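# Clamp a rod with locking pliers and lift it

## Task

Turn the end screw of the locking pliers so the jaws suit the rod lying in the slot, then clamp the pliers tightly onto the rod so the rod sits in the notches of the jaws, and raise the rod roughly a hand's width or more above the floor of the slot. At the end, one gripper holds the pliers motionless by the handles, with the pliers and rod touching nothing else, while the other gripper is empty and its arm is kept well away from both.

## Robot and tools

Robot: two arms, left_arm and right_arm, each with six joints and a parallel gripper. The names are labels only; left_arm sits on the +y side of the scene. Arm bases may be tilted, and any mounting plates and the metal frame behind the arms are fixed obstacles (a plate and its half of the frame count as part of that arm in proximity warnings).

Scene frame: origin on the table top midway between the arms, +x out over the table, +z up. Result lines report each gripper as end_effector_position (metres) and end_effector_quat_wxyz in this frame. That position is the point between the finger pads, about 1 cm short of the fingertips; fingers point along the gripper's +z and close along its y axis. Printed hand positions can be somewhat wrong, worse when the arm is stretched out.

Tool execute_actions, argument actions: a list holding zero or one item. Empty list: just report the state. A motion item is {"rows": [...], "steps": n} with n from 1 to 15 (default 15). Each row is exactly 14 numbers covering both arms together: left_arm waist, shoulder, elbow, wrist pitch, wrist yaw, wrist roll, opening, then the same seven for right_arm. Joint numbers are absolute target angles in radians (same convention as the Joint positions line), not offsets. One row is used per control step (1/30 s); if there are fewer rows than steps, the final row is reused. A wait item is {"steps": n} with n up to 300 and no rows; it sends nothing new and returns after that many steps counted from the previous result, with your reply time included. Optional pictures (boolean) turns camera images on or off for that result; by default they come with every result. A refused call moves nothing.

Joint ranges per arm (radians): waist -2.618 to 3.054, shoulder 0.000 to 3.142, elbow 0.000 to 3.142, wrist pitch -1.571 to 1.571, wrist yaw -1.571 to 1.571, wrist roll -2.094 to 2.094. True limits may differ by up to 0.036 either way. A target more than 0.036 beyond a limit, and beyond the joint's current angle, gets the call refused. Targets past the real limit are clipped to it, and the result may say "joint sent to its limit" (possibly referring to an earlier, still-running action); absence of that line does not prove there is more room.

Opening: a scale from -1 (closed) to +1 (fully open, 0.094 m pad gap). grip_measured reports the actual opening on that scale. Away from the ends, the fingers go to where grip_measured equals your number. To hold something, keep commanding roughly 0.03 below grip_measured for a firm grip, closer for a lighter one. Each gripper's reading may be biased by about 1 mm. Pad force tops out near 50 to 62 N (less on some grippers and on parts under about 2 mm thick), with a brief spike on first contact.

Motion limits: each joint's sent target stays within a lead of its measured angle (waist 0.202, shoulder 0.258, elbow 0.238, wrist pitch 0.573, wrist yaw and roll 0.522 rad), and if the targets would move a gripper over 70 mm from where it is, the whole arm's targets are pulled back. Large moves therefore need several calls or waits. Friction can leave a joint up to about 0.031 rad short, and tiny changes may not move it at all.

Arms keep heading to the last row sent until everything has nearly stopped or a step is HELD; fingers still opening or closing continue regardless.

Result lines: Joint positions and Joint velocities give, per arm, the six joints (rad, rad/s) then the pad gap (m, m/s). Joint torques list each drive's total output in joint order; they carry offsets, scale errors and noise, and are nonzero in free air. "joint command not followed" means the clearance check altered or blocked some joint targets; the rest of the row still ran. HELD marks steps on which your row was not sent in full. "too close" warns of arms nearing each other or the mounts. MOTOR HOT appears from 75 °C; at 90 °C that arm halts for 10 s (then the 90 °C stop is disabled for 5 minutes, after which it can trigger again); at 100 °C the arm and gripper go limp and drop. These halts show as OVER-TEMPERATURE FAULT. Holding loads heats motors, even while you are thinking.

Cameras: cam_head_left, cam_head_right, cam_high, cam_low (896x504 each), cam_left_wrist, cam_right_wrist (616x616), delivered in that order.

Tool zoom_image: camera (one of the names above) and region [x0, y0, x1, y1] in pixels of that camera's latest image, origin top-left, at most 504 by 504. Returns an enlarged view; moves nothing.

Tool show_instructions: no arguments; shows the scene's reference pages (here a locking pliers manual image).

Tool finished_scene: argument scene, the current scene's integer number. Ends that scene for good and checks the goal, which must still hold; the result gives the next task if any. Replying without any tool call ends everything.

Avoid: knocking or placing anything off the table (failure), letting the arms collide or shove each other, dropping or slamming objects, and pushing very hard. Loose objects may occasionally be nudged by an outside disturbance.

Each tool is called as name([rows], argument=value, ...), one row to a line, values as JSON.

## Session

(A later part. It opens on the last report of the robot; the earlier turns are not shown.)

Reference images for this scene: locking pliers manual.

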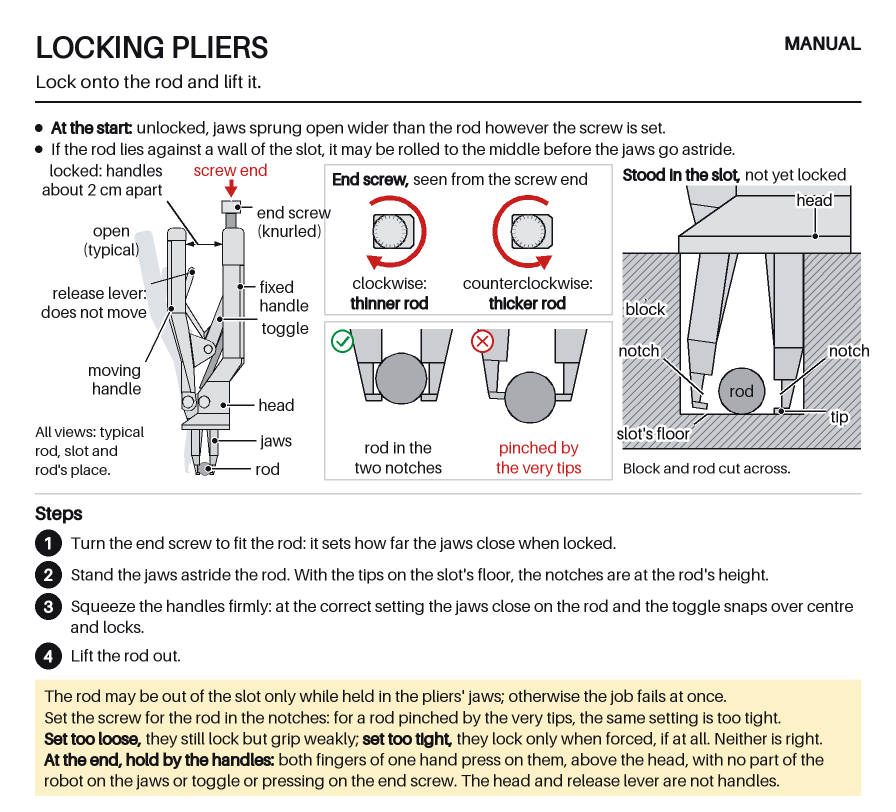

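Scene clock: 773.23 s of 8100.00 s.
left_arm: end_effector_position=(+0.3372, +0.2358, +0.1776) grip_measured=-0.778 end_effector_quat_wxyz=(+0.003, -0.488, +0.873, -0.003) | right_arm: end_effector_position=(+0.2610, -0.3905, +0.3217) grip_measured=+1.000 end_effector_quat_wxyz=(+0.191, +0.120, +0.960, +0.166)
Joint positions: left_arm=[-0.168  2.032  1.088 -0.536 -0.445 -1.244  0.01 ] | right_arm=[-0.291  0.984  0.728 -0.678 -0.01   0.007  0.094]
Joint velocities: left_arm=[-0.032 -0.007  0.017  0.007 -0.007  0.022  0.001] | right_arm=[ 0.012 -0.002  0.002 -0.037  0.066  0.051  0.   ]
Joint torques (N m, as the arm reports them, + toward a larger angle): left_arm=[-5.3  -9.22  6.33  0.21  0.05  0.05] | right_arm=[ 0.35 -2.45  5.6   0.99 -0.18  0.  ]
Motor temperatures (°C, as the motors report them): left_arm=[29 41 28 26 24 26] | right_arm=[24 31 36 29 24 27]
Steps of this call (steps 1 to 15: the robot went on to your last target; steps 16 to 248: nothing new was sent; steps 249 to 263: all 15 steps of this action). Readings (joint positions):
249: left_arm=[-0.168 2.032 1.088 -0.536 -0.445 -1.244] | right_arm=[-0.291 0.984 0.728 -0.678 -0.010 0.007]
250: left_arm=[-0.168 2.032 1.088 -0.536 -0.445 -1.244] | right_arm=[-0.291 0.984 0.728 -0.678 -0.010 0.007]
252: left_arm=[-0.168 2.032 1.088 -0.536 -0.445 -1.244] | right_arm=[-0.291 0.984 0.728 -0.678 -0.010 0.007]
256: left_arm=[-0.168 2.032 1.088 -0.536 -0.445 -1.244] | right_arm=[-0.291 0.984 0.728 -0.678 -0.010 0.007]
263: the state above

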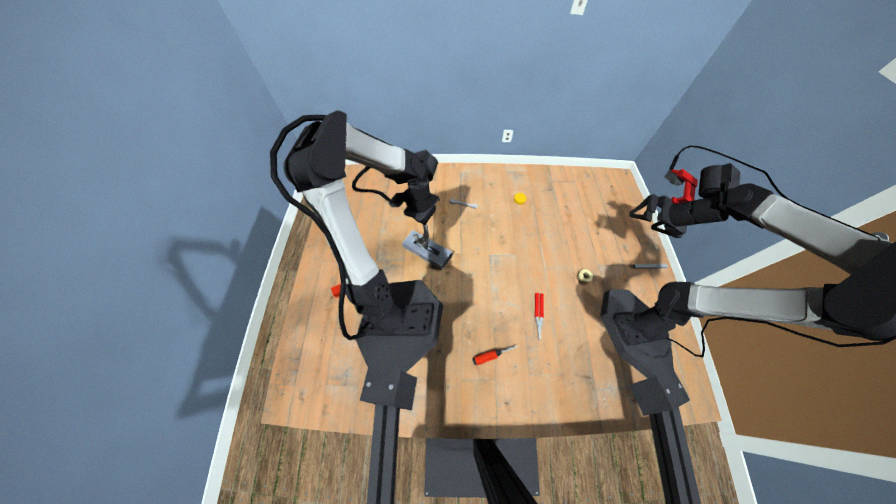

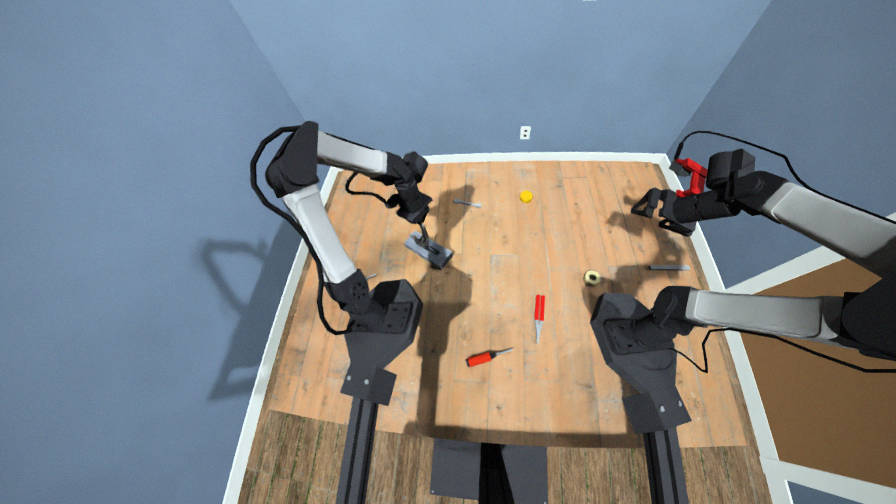

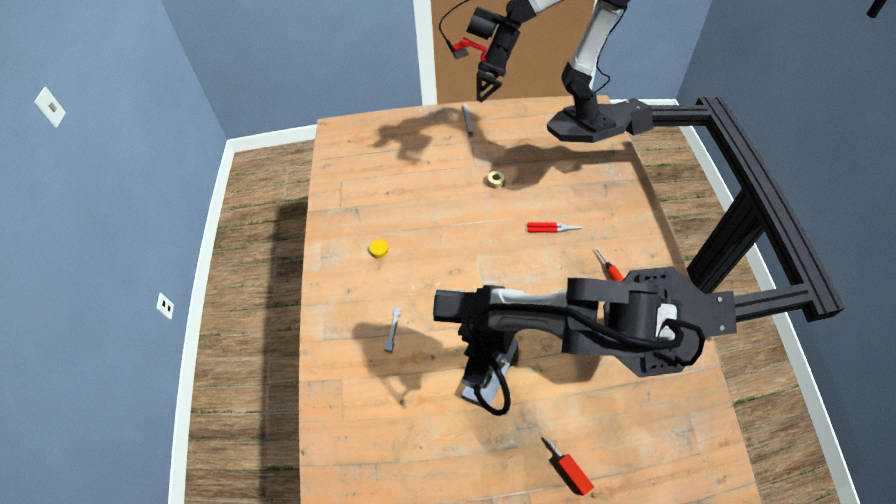

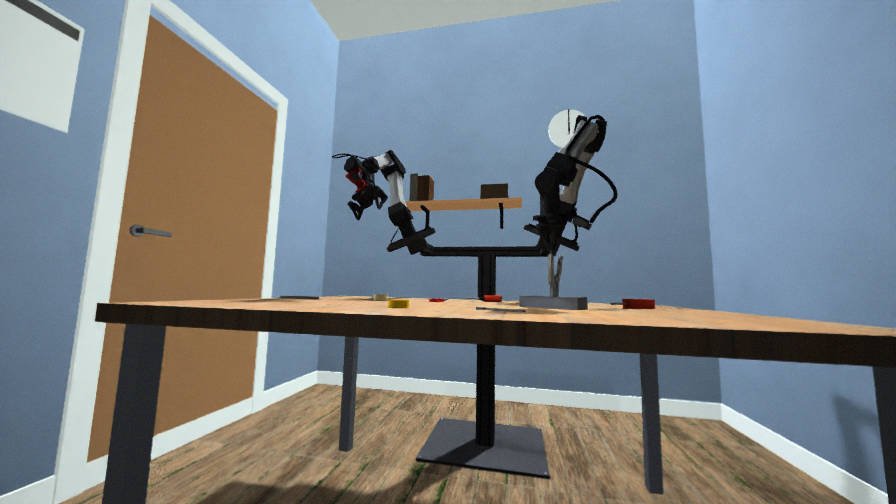

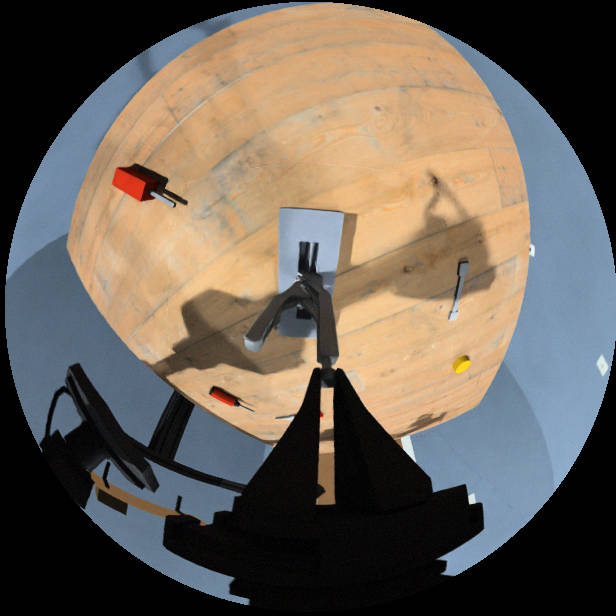

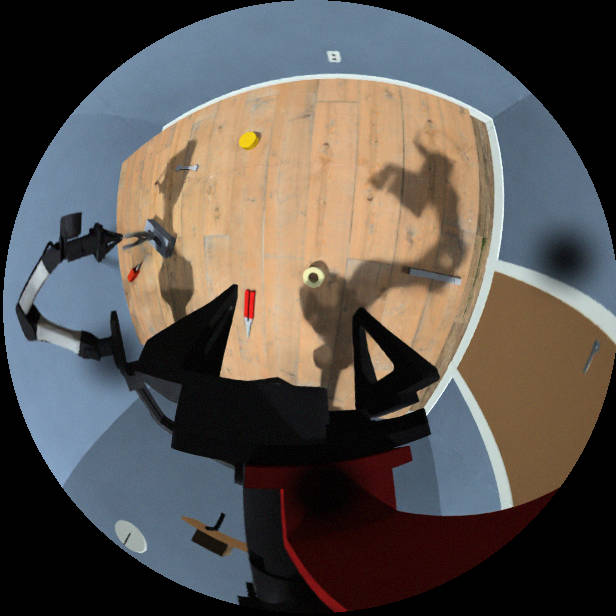

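Gripped. Roll CW.

execute_actions([
  {"rows":[[-0.172,2.045,1.095,-0.542,-0.444,-1.18,-0.79,-0.3,1.0,0.7,-0.7,0,0,1],[-0.172,2.045,1.095,-0.542,-0.444,-1.1,-0.79,-0.3,1.0,0.7,-0.7,0,0,1],[-0.172,2.045,1.095,-0.542,-0.444,-1.02,-0.79,-0.3,1.0,0.7,-0.7,0,0,1],[-0.172,2.045,1.095,-0.542,-0.444,-0.94,-0.79,-0.3,1.0,0.7,-0.7,0,0,1],[-0.172,2.045,1.095,-0.542,-0.444,-0.86,-0.79,-0.3,1.0,0.7,-0.7,0,0,1],[-0.172,2.045,1.095,-0.542,-0.444,-0.78,-0.79,-0.3,1.0,0.7,-0.7,0,0,1],[-0.172,2.045,1.095,-0.542,-0.444,-0.7,-0.79,-0.3,1.0,0.7,-0.7,0,0,1],[-0.172,2.045,1.095,-0.542,-0.444,-0.62,-0.79,-0.3,1.0,0.7,-0.7,0,0,1],[-0.172,2.045,1.095,-0.542,-0.444,-0.54,-0.79,-0.3,1.0,0.7,-0.7,0,0,1],[-0.172,2.045,1.095,-0.542,-0.444,-0.46,-0.79,-0.3,1.0,0.7,-0.7,0,0,1],[-0.172,2.045,1.095,-0.542,-0.444,-0.38,-0.79,-0.3,1.0,0.7,-0.7,0,0,1],[-0.172,2.045,1.095,-0.542,-0.444,-0.3,-0.79,-0.3,1.0,0.7,-0.7,0,0,1],[-0.172,2.045,1.095,-0.542,-0.444,-0.22,-0.79,-0.3,1.0,0.7,-0.7,0,0,1],[-0.172,2.045,1.095,-0.542,-0.444,-0.14,-0.79,-0.3,1.0,0.7,-0.7,0,0,1],[-0.172,2.045,1.095,-0.542,-0.444,-0.06,-0.79,-0.3,1.0,0.7,-0.7,0,0,1]],"steps":15},
], pictures=false)

execute_actions([
  {"rows":[[-0.172,2.045,1.095,-0.542,-0.444,0.02,-0.79,-0.3,1.0,0.7,-0.7,0,0,1],[-0.172,2.045,1.095,-0.542,-0.444,0.1,-0.79,-0.3,1.0,0.7,-0.7,0,0,1],[-0.172,2.045,1.095,-0.542,-0.444,0.18,-0.79,-0.3,1.0,0.7,-0.7,0,0,1],[-0.172,2.045,1.095,-0.542,-0.444,0.26,-0.79,-0.3,1.0,0.7,-0.7,0,0,1],[-0.172,2.045,1.095,-0.542,-0.444,0.34,-0.79,-0.3,1.0,0.7,-0.7,0,0,1],[-0.172,2.045,1.095,-0.542,-0.444,0.42,-0.79,-0.3,1.0,0.7,-0.7,0,0,1],[-0.172,2.045,1.095,-0.542,-0.444,0.5,-0.79,-0.3,1.0,0.7,-0.7,0,0,1],[-0.172,2.045,1.095,-0.542,-0.444,0.58,-0.79,-0.3,1.0,0.7,-0.7,0,0,1],[-0.172,2.045,1.095,-0.542,-0.444,0.66,-0.79,-0.3,1.0,0.7,-0.7,0,0,1],[-0.172,2.045,1.095,-0.542,-0.444,0.74,-0.79,-0.3,1.0,0.7,-0.7,0,0,1],[-0.172,2.045,1.095,-0.542,-0.444,0.82,-0.79,-0.3,1.0,0.7,-0.7,0,0,1],[-0.172,2.045,1.095,-0.542,-0.444,0.9,-0.79,-0.3,1.0,0.7,-0.7,0,0,1],[-0.172,2.045,1.095,-0.542,-0.444,0.98,-0.79,-0.3,1.0,0.7,-0.7,0,0,1],[-0.172,2.045,1.095,-0.542,-0.444,1.05,-0.79,-0.3,1.0,0.7,-0.7,0,0,1]],"steps":15},
], pictures=false)

execute_actions([
  {"steps":15},
])

Scene clock: 798.00 s of 8100.00 s.
left_arm: end_effector_position=(+0.3371, +0.2354, +0.1776) grip_measured=-0.778 end_effector_quat_wxyz=(+0.003, -0.085, +0.996, -0.002) | right_arm: end_effector_position=(+0.2610, -0.3905, +0.3217) grip_measured=+1.000 end_effector_quat_wxyz=(+0.191, +0.120, +0.960, +0.166)
Joint positions: left_arm=[-0.168  2.032  1.088 -0.536 -0.442 -0.395  0.01 ] | right_arm=[-0.291  0.984  0.728 -0.678 -0.01   0.007  0.094]
Joint velocities: left_arm=[-0.012 -0.002 -0.002  0.007 -0.007  2.249  0.001] | right_arm=[-0.002  0.017  0.002  0.037  0.022 -0.007  0.   ]
Joint torques (N m, as the arm reports them, + toward a larger angle): left_arm=[ -4.86 -10.28   5.74   0.35  -0.11   0.15] | right_arm=[ 0.28 -2.41  5.59  0.97 -0.17 -0.05]
Motor temperatures (°C, as the motors report them): left_arm=[29 40 28 25 24 26] | right_arm=[24 31 36 29 24 27]
Steps of this call (steps 1 to 15: the robot went on to your last target; steps 16 to 728: nothing new was sent; steps 729 to 743: all 15 steps of this action). Readings (joint positions):
729: left_arm=[-0.168 2.032 1.088 -0.536 -0.445 -1.236] | right_arm=[-0.291 0.984 0.728 -0.678 -0.010 0.007]
730: left_arm=[-0.168 2.032 1.088 -0.536 -0.445 -1.214] | right_arm=[-0.291 0.984 0.728 -0.678 -0.010 0.007]
732: left_arm=[-0.168 2.032 1.088 -0.536 -0.445 -1.138] | right_arm=[-0.291 0.984 0.728 -0.678 -0.010 0.007]
736: left_arm=[-0.168 2.032 1.088 -0.536 -0.445 -0.906] | right_arm=[-0.291 0.984 0.728 -0.678 -0.010 0.007]
743: the state above

Scene clock: 798.50 s of 8100.00 s.
left_arm: end_effector_position=(+0.3368, +0.2344, +0.1776) grip_measured=-0.778 end_effector_quat_wxyz=(+0.005, +0.481, +0.877, -0.003) | right_arm: end_effector_position=(+0.2610, -0.3905, +0.3217) grip_measured=+1.000 end_effector_quat_wxyz=(+0.191, +0.120, +0.960, +0.166)
Joint positions: left_arm=[-0.168  2.032  1.088 -0.537 -0.436  0.777  0.01 ] | right_arm=[-0.291  0.984  0.728 -0.678 -0.01   0.007  0.094]
Joint velocities: left_arm=[-0.002 -0.007  0.002  0.022 -0.051  1.839 -0.   ] | right_arm=[ 0.007 -0.027 -0.012 -0.007 -0.037 -0.037  0.   ]
Joint torques (N m, as the arm reports them, + toward a larger angle): left_arm=[ -4.86 -10.25   5.73   0.38  -0.01   0.14] | right_arm=[ 0.37 -2.55  5.67  0.97 -0.19 -0.03]
Motor temperatures (°C, as the motors report them): left_arm=[29 40 28 25 24 26] | right_arm=[24 31 36 29 24 27]
Steps of this call (steps 1 to 15: all 15 steps of this action). Readings (joint positions):
1: left_arm=[-0.168 2.032 1.088 -0.536 -0.441 -0.318] | right_arm=[-0.291 0.984 0.728 -0.678 -0.010 0.007]
2: left_arm=[-0.168 2.032 1.088 -0.536 -0.440 -0.240] | right_arm=[-0.291 0.984 0.728 -0.678 -0.010 0.007]
4: left_arm=[-0.168 2.032 1.088 -0.536 -0.438 -0.083] | right_arm=[-0.291 0.984 0.728 -0.678 -0.010 0.007]
8: left_arm=[-0.168 2.032 1.088 -0.536 -0.436 0.234] | right_arm=[-0.291 0.984 0.728 -0.678 -0.010 0.007]
15: the state above

Scene clock: 799.00 s of 8100.00 s.
left_arm: end_effector_position=(+0.3362, +0.2345, +0.1776) grip_measured=-0.778 end_effector_quat_wxyz=(+0.004, +0.589, +0.808, -0.003) | right_arm: end_effector_position=(+0.2610, -0.3905, +0.3217) grip_measured=+1.000 end_effector_quat_wxyz=(+0.191, +0.120, +0.960, +0.166)
Joint positions: left_arm=[-0.168  2.032  1.088 -0.54  -0.436  1.032  0.01 ] | right_arm=[-0.291  0.984  0.728 -0.678 -0.01   0.007  0.094]
Joint velocities: left_arm=[-0.002 -0.002  0.007 -0.051 -0.007 -0.007  0.   ] | right_arm=[ 0.002 -0.032 -0.002 -0.022 -0.022 -0.022  0.   ]
Joint torques (N m, as the arm reports them, + toward a larger angle): left_arm=[ -4.86 -10.24   5.72   0.35   0.01   0.19] | right_arm=[ 0.42 -2.59  5.72  1.01 -0.22 -0.1 ]
Motor temperatures (°C, as the motors report them): left_arm=[29 40 28 25 24 26] | right_arm=[24 31 36 29 24 27]
Steps of this call (steps 1 to 15: the robot went on to your last target). Readings (joint positions):
1: left_arm=[-0.168 2.032 1.088 -0.538 -0.436 0.830] | right_arm=[-0.291 0.984 0.728 -0.678 -0.010 0.007]
2: left_arm=[-0.168 2.032 1.088 -0.538 -0.436 0.873] | right_arm=[-0.291 0.984 0.728 -0.678 -0.010 0.007]
4: left_arm=[-0.168 2.032 1.088 -0.539 -0.436 0.934] | right_arm=[-0.291 0.984 0.728 -0.678 -0.010 0.007]
8: left_arm=[-0.168 2.032 1.088 -0.540 -0.436 0.997] | right_arm=[-0.291 0.984 0.728 -0.678 -0.010 0.007]
15: the state above

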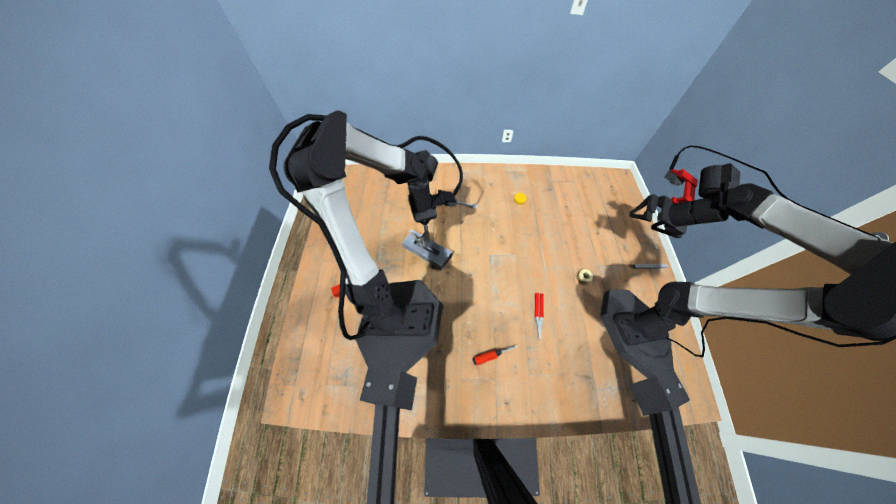

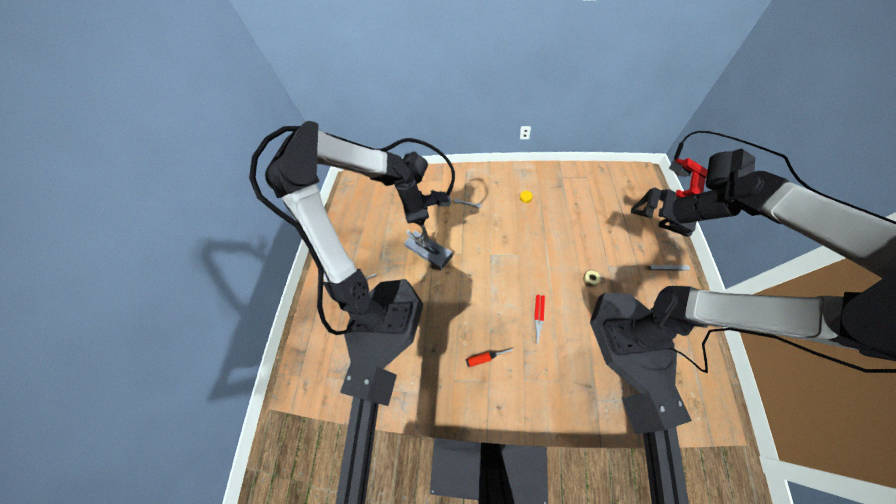

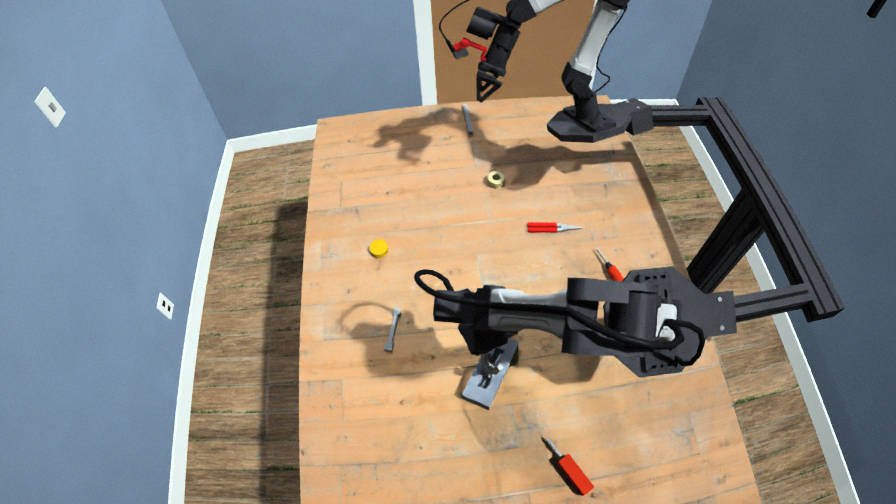

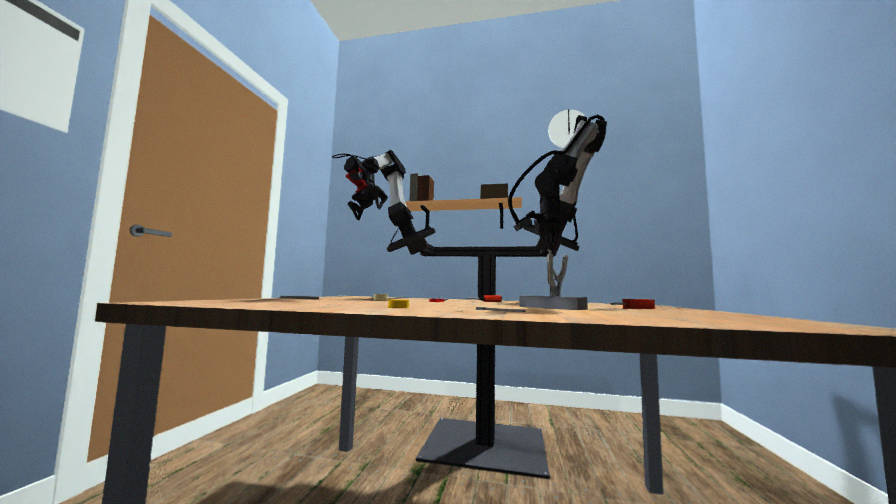

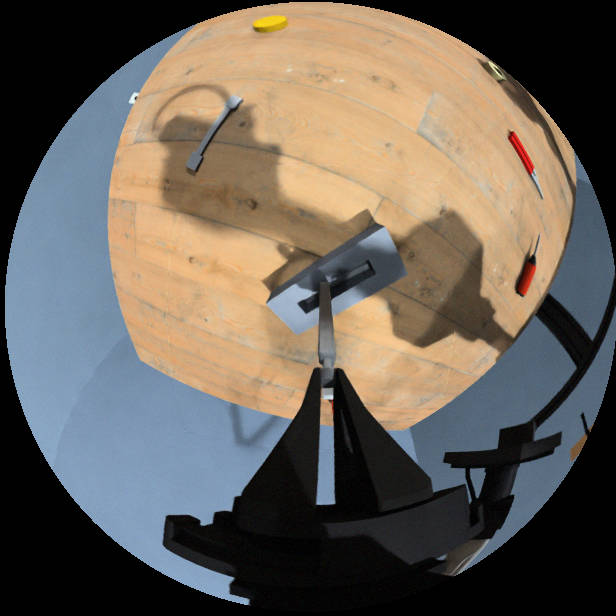

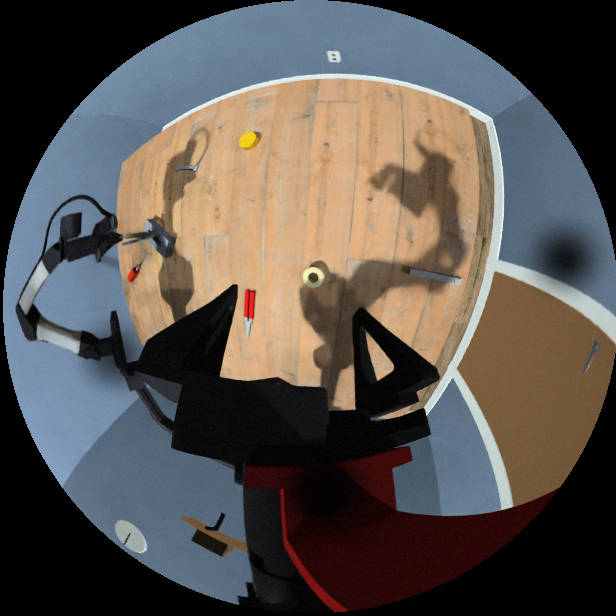

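execute_actions([
  {"rows":[[-0.172,2.045,1.095,-0.542,-0.444,0.95,-0.79,-0.3,1.0,0.7,-0.7,0,0,1],[-0.172,2.045,1.095,-0.542,-0.444,0.85,-0.79,-0.3,1.0,0.7,-0.7,0,0,1],[-0.172,2.045,1.095,-0.542,-0.444,0.75,-0.79,-0.3,1.0,0.7,-0.7,0,0,1],[-0.172,2.045,1.095,-0.542,-0.444,0.65,-0.79,-0.3,1.0,0.7,-0.7,0,0,1],[-0.172,2.045,1.095,-0.542,-0.444,0.55,-0.79,-0.3,1.0,0.7,-0.7,0,0,1],[-0.172,2.045,1.095,-0.542,-0.444,0.45,-0.79,-0.3,1.0,0.7,-0.7,0,0,1],[-0.172,2.045,1.095,-0.542,-0.444,0.36,-0.79,-0.3,1.0,0.7,-0.7,0,0,1]],"steps":15},
], pictures=false)

execute_actions([
  {"steps":10},
])

Scene clock: 806.07 s of 8100.00 s.
left_arm: end_effector_position=(+0.3361, +0.2346, +0.1776) grip_measured=-0.778 end_effector_quat_wxyz=(+0.003, +0.318, +0.948, -0.004) | right_arm: end_effector_position=(+0.2610, -0.3905, +0.3217) grip_measured=+1.000 end_effector_quat_wxyz=(+0.191, +0.120, +0.960, +0.166)
Joint positions: left_arm=[-0.168  2.032  1.088 -0.54  -0.437  0.42   0.01 ] | right_arm=[-0.291  0.984  0.728 -0.678 -0.01   0.007  0.094]
Joint velocities: left_arm=[ 0.007  0.002 -0.002  0.007 -0.037 -0.33  -0.   ] | right_arm=[-0.007 -0.007  0.007 -0.051  0.051  0.007  0.   ]
Joint torques (N m, as the arm reports them, + toward a larger angle): left_arm=[ -4.88 -10.23   5.77   0.39  -0.03   0.06] | right_arm=[ 0.48 -2.49  5.58  0.97 -0.18 -0.07]
Motor temperatures (°C, as the motors report them): left_arm=[29 40 28 25 24 26] | right_arm=[24 31 36 29 24 27]
Steps of this call (steps 1 to 15: the robot went on to your last target; steps 16 to 197: nothing new was sent; steps 198 to 212: all 15 steps of this action). Readings (joint positions):
198: left_arm=[-0.168 2.032 1.088 -0.540 -0.436 1.029] | right_arm=[-0.291 0.984 0.728 -0.678 -0.010 0.007]
199: left_arm=[-0.168 2.032 1.088 -0.540 -0.436 1.000] | right_arm=[-0.291 0.984 0.728 -0.678 -0.010 0.007]
201: left_arm=[-0.168 2.032 1.088 -0.540 -0.436 0.902] | right_arm=[-0.291 0.984 0.728 -0.678 -0.010 0.007]
205: left_arm=[-0.168 2.032 1.088 -0.540 -0.436 0.626] | right_arm=[-0.291 0.984 0.728 -0.678 -0.010 0.007]
212: the state above

Scene clock: 806.40 s of 8100.00 s.
left_arm: end_effector_position=(+0.3361, +0.2346, +0.1776) grip_measured=-0.778 end_effector_quat_wxyz=(+0.003, +0.295, +0.956, -0.004) | right_arm: end_effector_position=(+0.2610, -0.3905, +0.3217) grip_measured=+1.000 end_effector_quat_wxyz=(+0.191, +0.120, +0.960, +0.166)
Joint positions: left_arm=[-0.168  2.032  1.088 -0.54  -0.437  0.372  0.01 ] | right_arm=[-0.291  0.984  0.728 -0.678 -0.01   0.007  0.094]
Joint velocities: left_arm=[-0.007 -0.007 -0.007  0.037 -0.022 -0.095 -0.001] | right_arm=[-0.002 -0.012 -0.012 -0.066  0.022  0.007  0.   ]
Joint torques (N m, as the arm reports them, + toward a larger angle): left_arm=[ -4.88 -10.26   5.75   0.38  -0.03   0.05] | right_arm=[ 0.43 -2.56  5.48  0.98 -0.16 -0.03]
Motor temperatures (°C, as the motors report them): left_arm=[29 40 28 25 24 26] | right_arm=[24 31 36 29 24 27]
Steps of this call (steps 1 to 10: the robot went on to your last target). Readings (joint positions):
1: left_arm=[-0.168 2.032 1.088 -0.540 -0.437 0.409] | right_arm=[-0.291 0.984 0.728 -0.678 -0.010 0.007]
2: left_arm=[-0.168 2.032 1.088 -0.540 -0.437 0.401] | right_arm=[-0.291 0.984 0.728 -0.678 -0.010 0.007]
4: left_arm=[-0.168 2.032 1.088 -0.540 -0.437 0.388] | right_arm=[-0.291 0.984 0.728 -0.678 -0.010 0.007]
8: left_arm=[-0.168 2.032 1.088 -0.540 -0.437 0.375] | right_arm=[-0.291 0.984 0.728 -0.678 -0.010 0.007]
10: the state above

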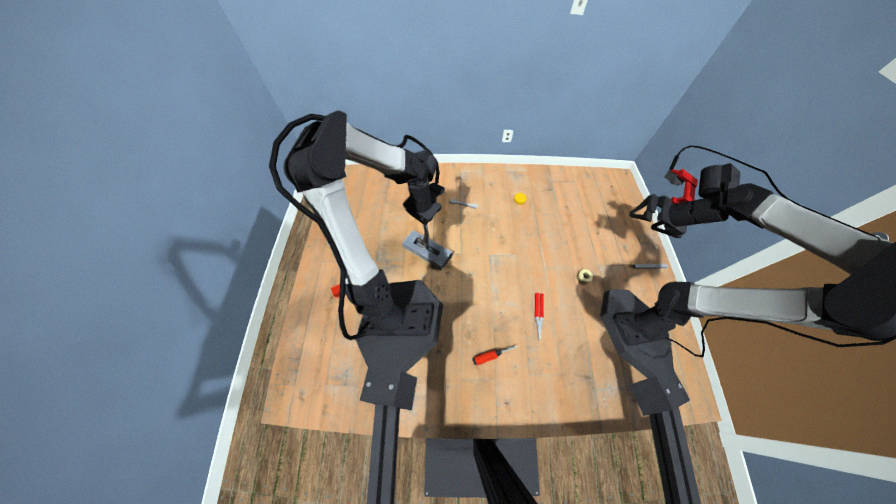

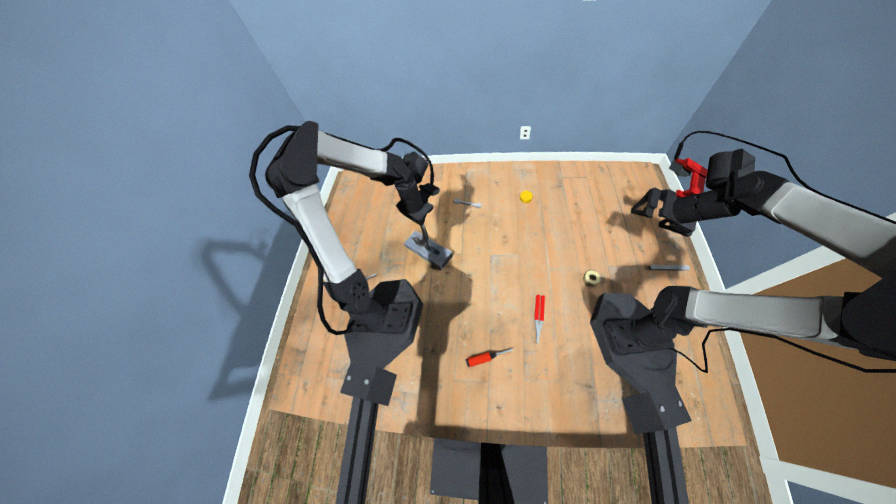

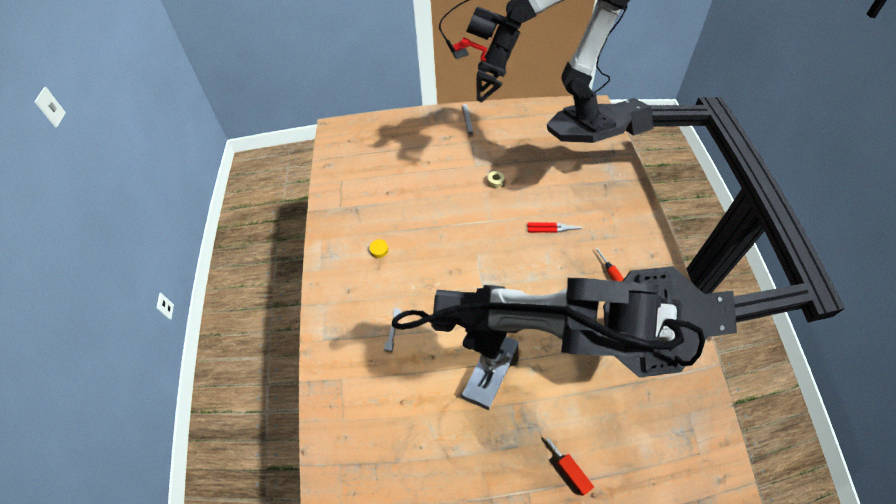

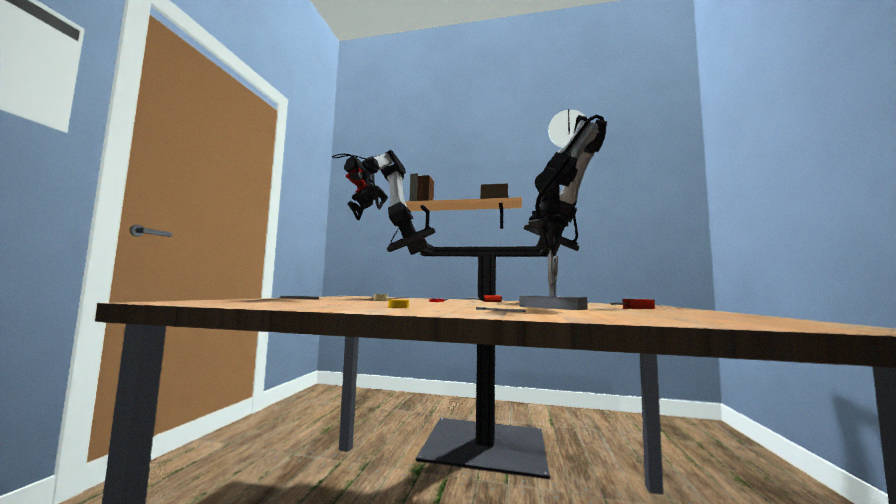

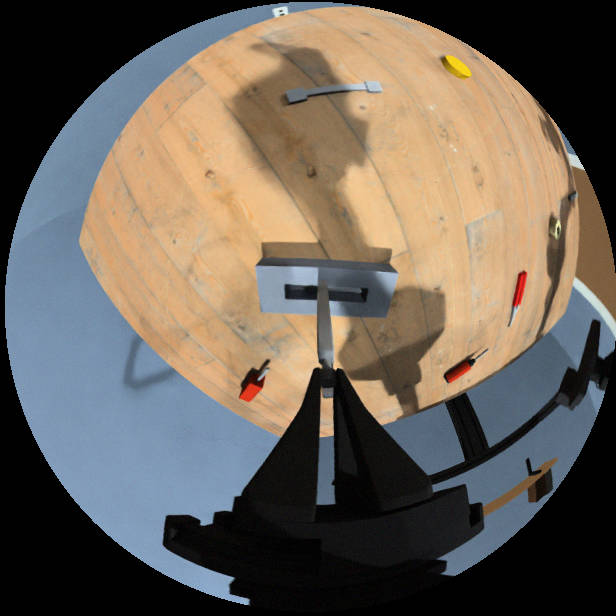

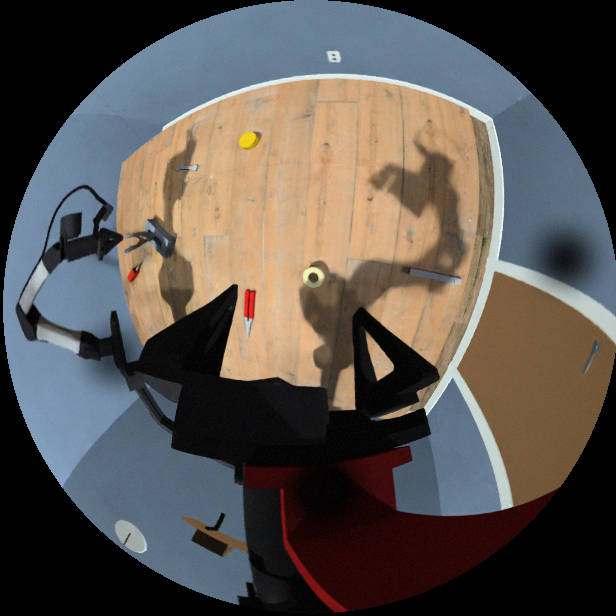

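execute_actions([
  {"rows":[[-0.172,2.045,1.095,-0.542,-0.444,0.47,-0.79,-0.3,1.0,0.7,-0.7,0,0,1],[-0.172,2.045,1.095,-0.542,-0.444,0.47,-0.79,-0.3,1.0,0.7,-0.7,0,0,1],[-0.172,2.045,1.095,-0.542,-0.444,0.47,-0.79,-0.3,1.0,0.7,-0.7,0,0,1],[-0.172,2.045,1.095,-0.542,-0.444,0.47,-0.79,-0.3,1.0,0.7,-0.7,0,0,1],[-0.172,2.045,1.095,-0.542,-0.444,0.47,-0.79,-0.3,1.0,0.7,-0.7,0,0,1],[-0.172,2.045,1.095,-0.542,-0.444,0.47,-0.79,-0.3,1.0,0.7,-0.7,0,0,1],[-0.172,2.045,1.095,-0.542,-0.444,0.47,-0.79,-0.3,1.0,0.7,-0.7,0,0,1],[-0.172,2.045,1.095,-0.542,-0.444,0.47,-0.79,-0.3,1.0,0.7,-0.7,0,0,1],[-0.172,2.045,1.095,-0.542,-0.444,0.47,-0.79,-0.3,1.0,0.7,-0.7,0,0,1],[-0.172,2.045,1.095,-0.542,-0.444,0.47,-0.79,-0.3,1.0,0.7,-0.7,0,0,1],[-0.172,2.045,1.095,-0.542,-0.444,0.47,-0.76,-0.3,1.0,0.7,-0.7,0,0,1],[-0.172,2.045,1.095,-0.542,-0.444,0.47,-0.7,-0.3,1.0,0.7,-0.7,0,0,1],[-0.172,2.045,1.095,-0.542,-0.444,0.47,-0.6,-0.3,1.0,0.7,-0.7,0,0,1],[-0.172,2.045,1.095,-0.542,-0.444,0.47,-0.5,-0.3,1.0,0.7,-0.7,0,0,1]],"steps":15},
], pictures=false)

execute_actions([
  {"rows":[[-0.172,2.045,1.095,-0.542,-0.444,0.3,-0.4,-0.3,1.0,0.7,-0.7,0,0,1],[-0.172,2.045,1.095,-0.542,-0.444,0.1,-0.4,-0.3,1.0,0.7,-0.7,0,0,1],[-0.172,2.045,1.095,-0.542,-0.444,-1.226,-0.4,-0.3,1.0,0.7,-0.7,0,0,1]],"steps":15},
], pictures=false)

execute_actions([
  {"rows":[[-0.172,2.045,1.095,-0.542,-0.444,-1.226,-0.1,-0.3,1.0,0.7,-0.7,0,0,1],[-0.172,2.045,1.095,-0.542,-0.444,-1.226,0.2,-0.3,1.0,0.7,-0.7,0,0,1],[-0.172,2.04,1.085,-0.542,-0.444,-1.226,0.5,-0.3,1.0,0.7,-0.7,0,0,1],[-0.168,2.027,1.072,-0.535,-0.448,-1.226,0.8,-0.3,1.0,0.7,-0.7,0,0,1],[-0.164,2.017,1.056,-0.53,-0.45,-1.226,1,-0.3,1.0,0.7,-0.7,0,0,1],[-0.16,2.007,1.04,-0.525,-0.452,-1.226,1,-0.3,1.0,0.7,-0.7,0,0,1],[-0.156,1.997,1.025,-0.52,-0.454,-1.226,1,-0.3,1.0,0.7,-0.7,0,0,1],[-0.152,1.987,1.009,-0.515,-0.454,-1.226,1,-0.3,1.0,0.7,-0.7,0,0,1],[-0.148,1.977,0.993,-0.51,-0.454,-1.226,1,-0.3,1.0,0.7,-0.7,0,0,1],[-0.145,1.968,0.978,-0.507,-0.454,-1.226,1,-0.3,1.0,0.7,-0.7,0,0,1]],"steps":15},
])

Scene clock: 829.90 s of 8100.00 s.
left_arm: end_effector_position=(+0.3361, +0.2346, +0.1776) grip_measured=-0.515 end_effector_quat_wxyz=(+0.003, +0.336, +0.942, -0.004) | right_arm: end_effector_position=(+0.2610, -0.3905, +0.3217) grip_measured=+1.000 end_effector_quat_wxyz=(+0.191, +0.120, +0.960, +0.166)
Joint positions: left_arm=[-0.168  2.032  1.088 -0.54  -0.437  0.459  0.023] | right_arm=[-0.291  0.984  0.728 -0.678 -0.01   0.007  0.094]
Joint velocities: left_arm=[-0.002 -0.002 -0.007 -0.066 -0.037 -0.007  0.026] | right_arm=[-0.007  0.002 -0.007 -0.022  0.007 -0.051  0.   ]
Joint torques (N m, as the arm reports them, + toward a larger angle): left_arm=[ -4.95 -10.23   5.81   0.36  -0.03   0.17] | right_arm=[ 0.37 -2.59  5.49  0.94 -0.18 -0.05]
Motor temperatures (°C, as the motors report them): left_arm=[29 40 29 25 24 26] | right_arm=[24 31 36 29 24 27]
Steps of this call (steps 1 to 30: the robot went on to your last target; steps 31 to 690: nothing new was sent; steps 691 to 705: all 15 steps of this action). Readings (joint positions):
691: left_arm=[-0.168 2.032 1.088 -0.540 -0.437 0.380] | right_arm=[-0.291 0.984 0.728 -0.678 -0.010 0.007]
692: left_arm=[-0.168 2.032 1.088 -0.540 -0.437 0.397] | right_arm=[-0.291 0.984 0.728 -0.678 -0.010 0.007]
694: left_arm=[-0.168 2.032 1.088 -0.540 -0.437 0.420] | right_arm=[-0.291 0.984 0.728 -0.678 -0.010 0.007]
698: left_arm=[-0.168 2.032 1.088 -0.540 -0.437 0.445] | right_arm=[-0.291 0.984 0.728 -0.678 -0.010 0.007]
705: the state above

Scene clock: 830.40 s of 8100.00 s.
left_arm: end_effector_position=(+0.3362, +0.2347, +0.1776) grip_measured=-0.402 end_effector_quat_wxyz=(+0.000, -0.319, +0.948, -0.004) | right_arm: end_effector_position=(+0.2610, -0.3905, +0.3217) grip_measured=+1.000 end_effector_quat_wxyz=(+0.191, +0.120, +0.960, +0.166)
Joint positions: left_arm=[-0.168  2.032  1.088 -0.54  -0.437 -0.876  0.028] | right_arm=[-0.291  0.984  0.728 -0.678 -0.01   0.007  0.094]
Joint velocities: left_arm=[-0.012 -0.012  0.002 -0.007 -0.051 -2.264  0.   ] | right_arm=[-0.017  0.002 -0.007 -0.037 -0.066  0.051  0.   ]
Joint torques (N m, as the arm reports them, + toward a larger angle): left_arm=[ -4.77 -10.19   5.71   0.36  -0.1    0.09] | right_arm=[ 0.61 -2.53  5.65  0.99 -0.12 -0.02]
Motor temperatures (°C, as the motors report them): left_arm=[29 40 29 25 24 26] | right_arm=[24 31 36 29 24 27]
Steps of this call (steps 1 to 15: all 15 steps of this action). Readings (joint positions):
1: left_arm=[-0.168 2.032 1.088 -0.540 -0.437 0.437] | right_arm=[-0.291 0.984 0.728 -0.678 -0.010 0.007]
2: left_arm=[-0.168 2.032 1.088 -0.540 -0.437 0.382] | right_arm=[-0.291 0.984 0.728 -0.678 -0.010 0.007]
4: left_arm=[-0.168 2.032 1.088 -0.540 -0.437 0.193] | right_arm=[-0.291 0.984 0.728 -0.678 -0.010 0.007]
8: left_arm=[-0.168 2.032 1.088 -0.540 -0.437 -0.200] | right_arm=[-0.291 0.984 0.728 -0.678 -0.010 0.007]
15: the state above

Scene clock: 830.90 s of 8100.00 s.
left_arm: end_effector_position=(+0.3138, +0.2445, +0.1774) grip_measured=+1.000 end_effector_quat_wxyz=(-0.005, -0.471, +0.882, +0.006) | right_arm: end_effector_position=(+0.2610, -0.3905, +0.3217) grip_measured=+1.000 end_effector_quat_wxyz=(+0.191, +0.120, +0.960, +0.166)
Joint positions: left_arm=[-0.16   1.976  0.997 -0.524 -0.446 -1.208  0.094] | right_arm=[-0.291  0.984  0.728 -0.678 -0.01   0.007  0.094]
Joint velocities: left_arm=[-0.002 -0.007 -0.007 -0.022  0.007 -0.081  0.   ] | right_arm=[-0.017 -0.002 -0.012  0.095 -0.007 -0.007  0.   ]
Joint torques (N m, as the arm reports them, + toward a larger angle): left_arm=[ -3.32 -11.5    3.1    0.49  -0.13   0.05] | right_arm=[ 0.4  -2.62  5.46  0.95 -0.18  0.  ]
Motor temperatures (°C, as the motors report them): left_arm=[29 40 29 25 24 26] | right_arm=[24 31 36 29 24 27]
Steps of this call (steps 1 to 15: all 15 steps of this action). Readings (joint positions):
1: left_arm=[-0.168 2.032 1.088 -0.540 -0.437 -0.945] | right_arm=[-0.291 0.984 0.728 -0.678 -0.010 0.007]
2: left_arm=[-0.168 2.032 1.088 -0.540 -0.437 -1.000] | right_arm=[-0.291 0.984 0.728 -0.678 -0.010 0.007]
4: left_arm=[-0.168 2.032 1.088 -0.540 -0.438 -1.080] | right_arm=[-0.291 0.984 0.728 -0.678 -0.010 0.007]
8: left_arm=[-0.168 2.012 1.057 -0.528 -0.442 -1.163] | right_arm=[-0.291 0.984 0.728 -0.678 -0.010 0.007]
15: the state above

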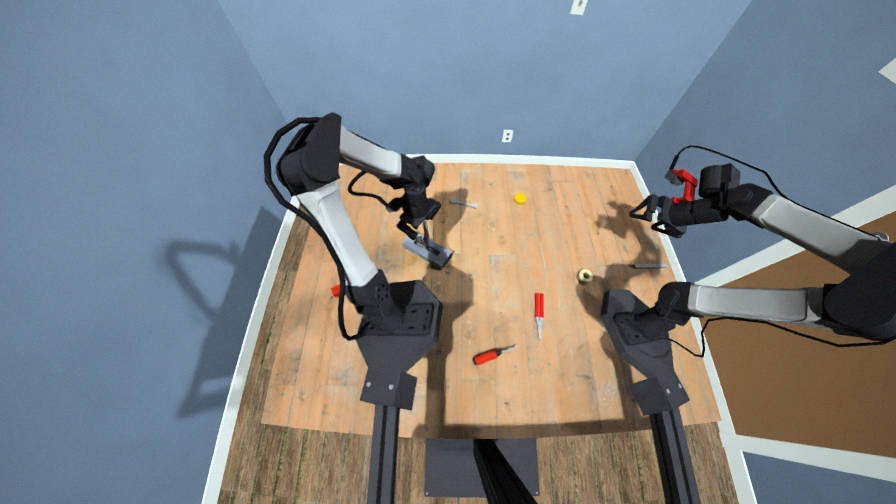

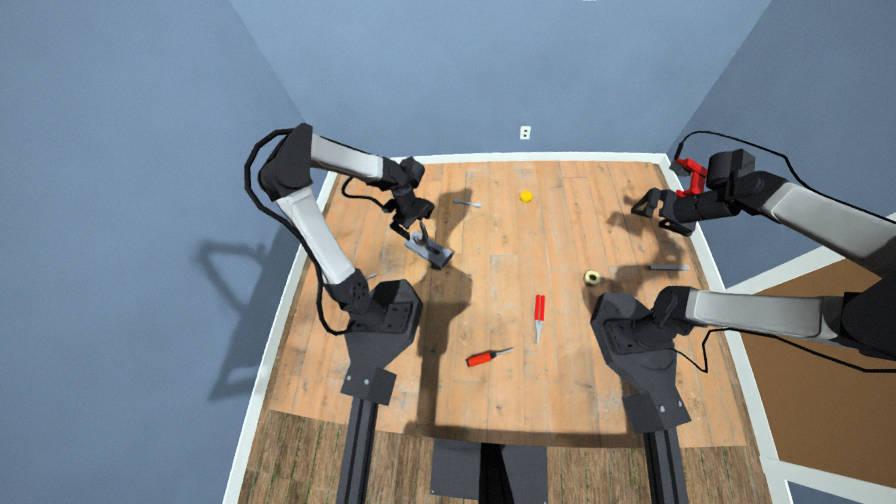

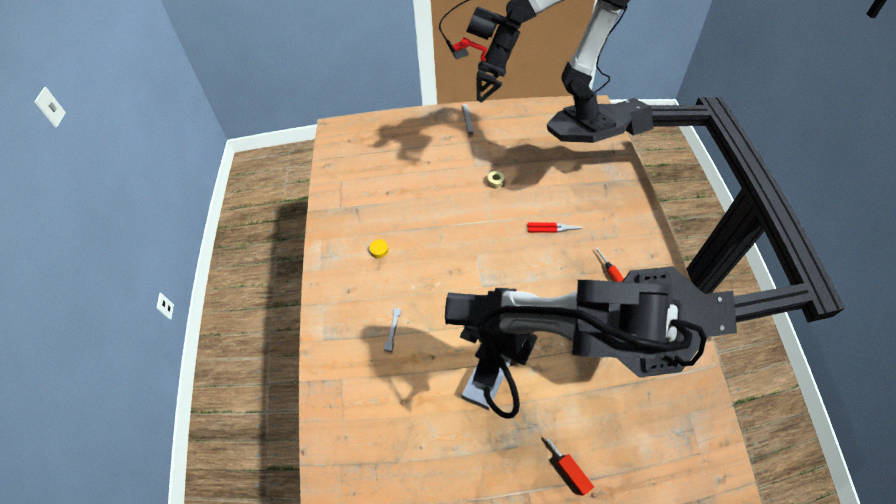

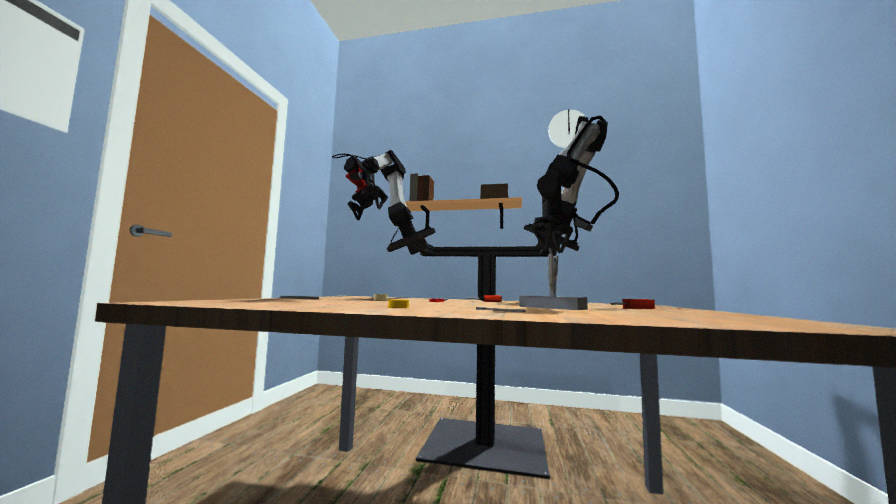

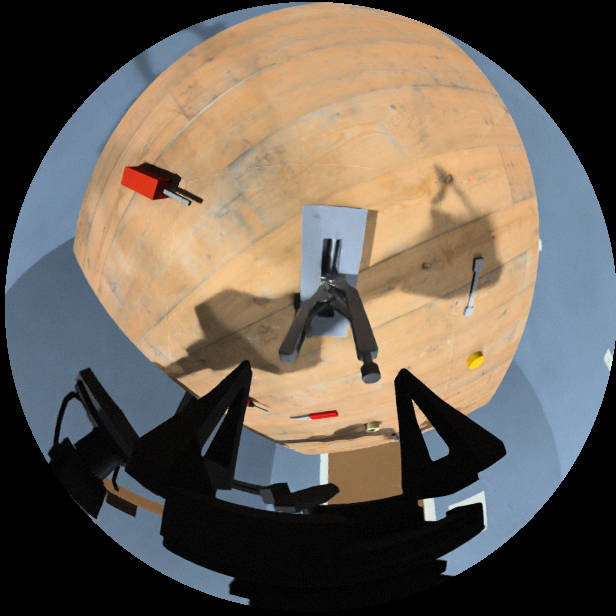

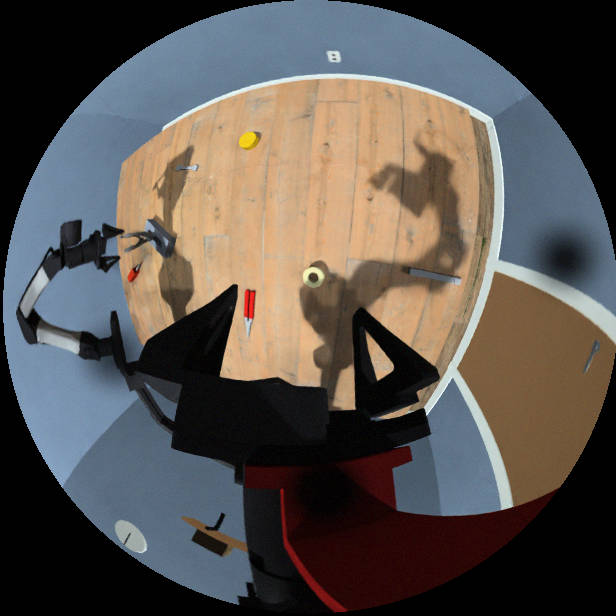

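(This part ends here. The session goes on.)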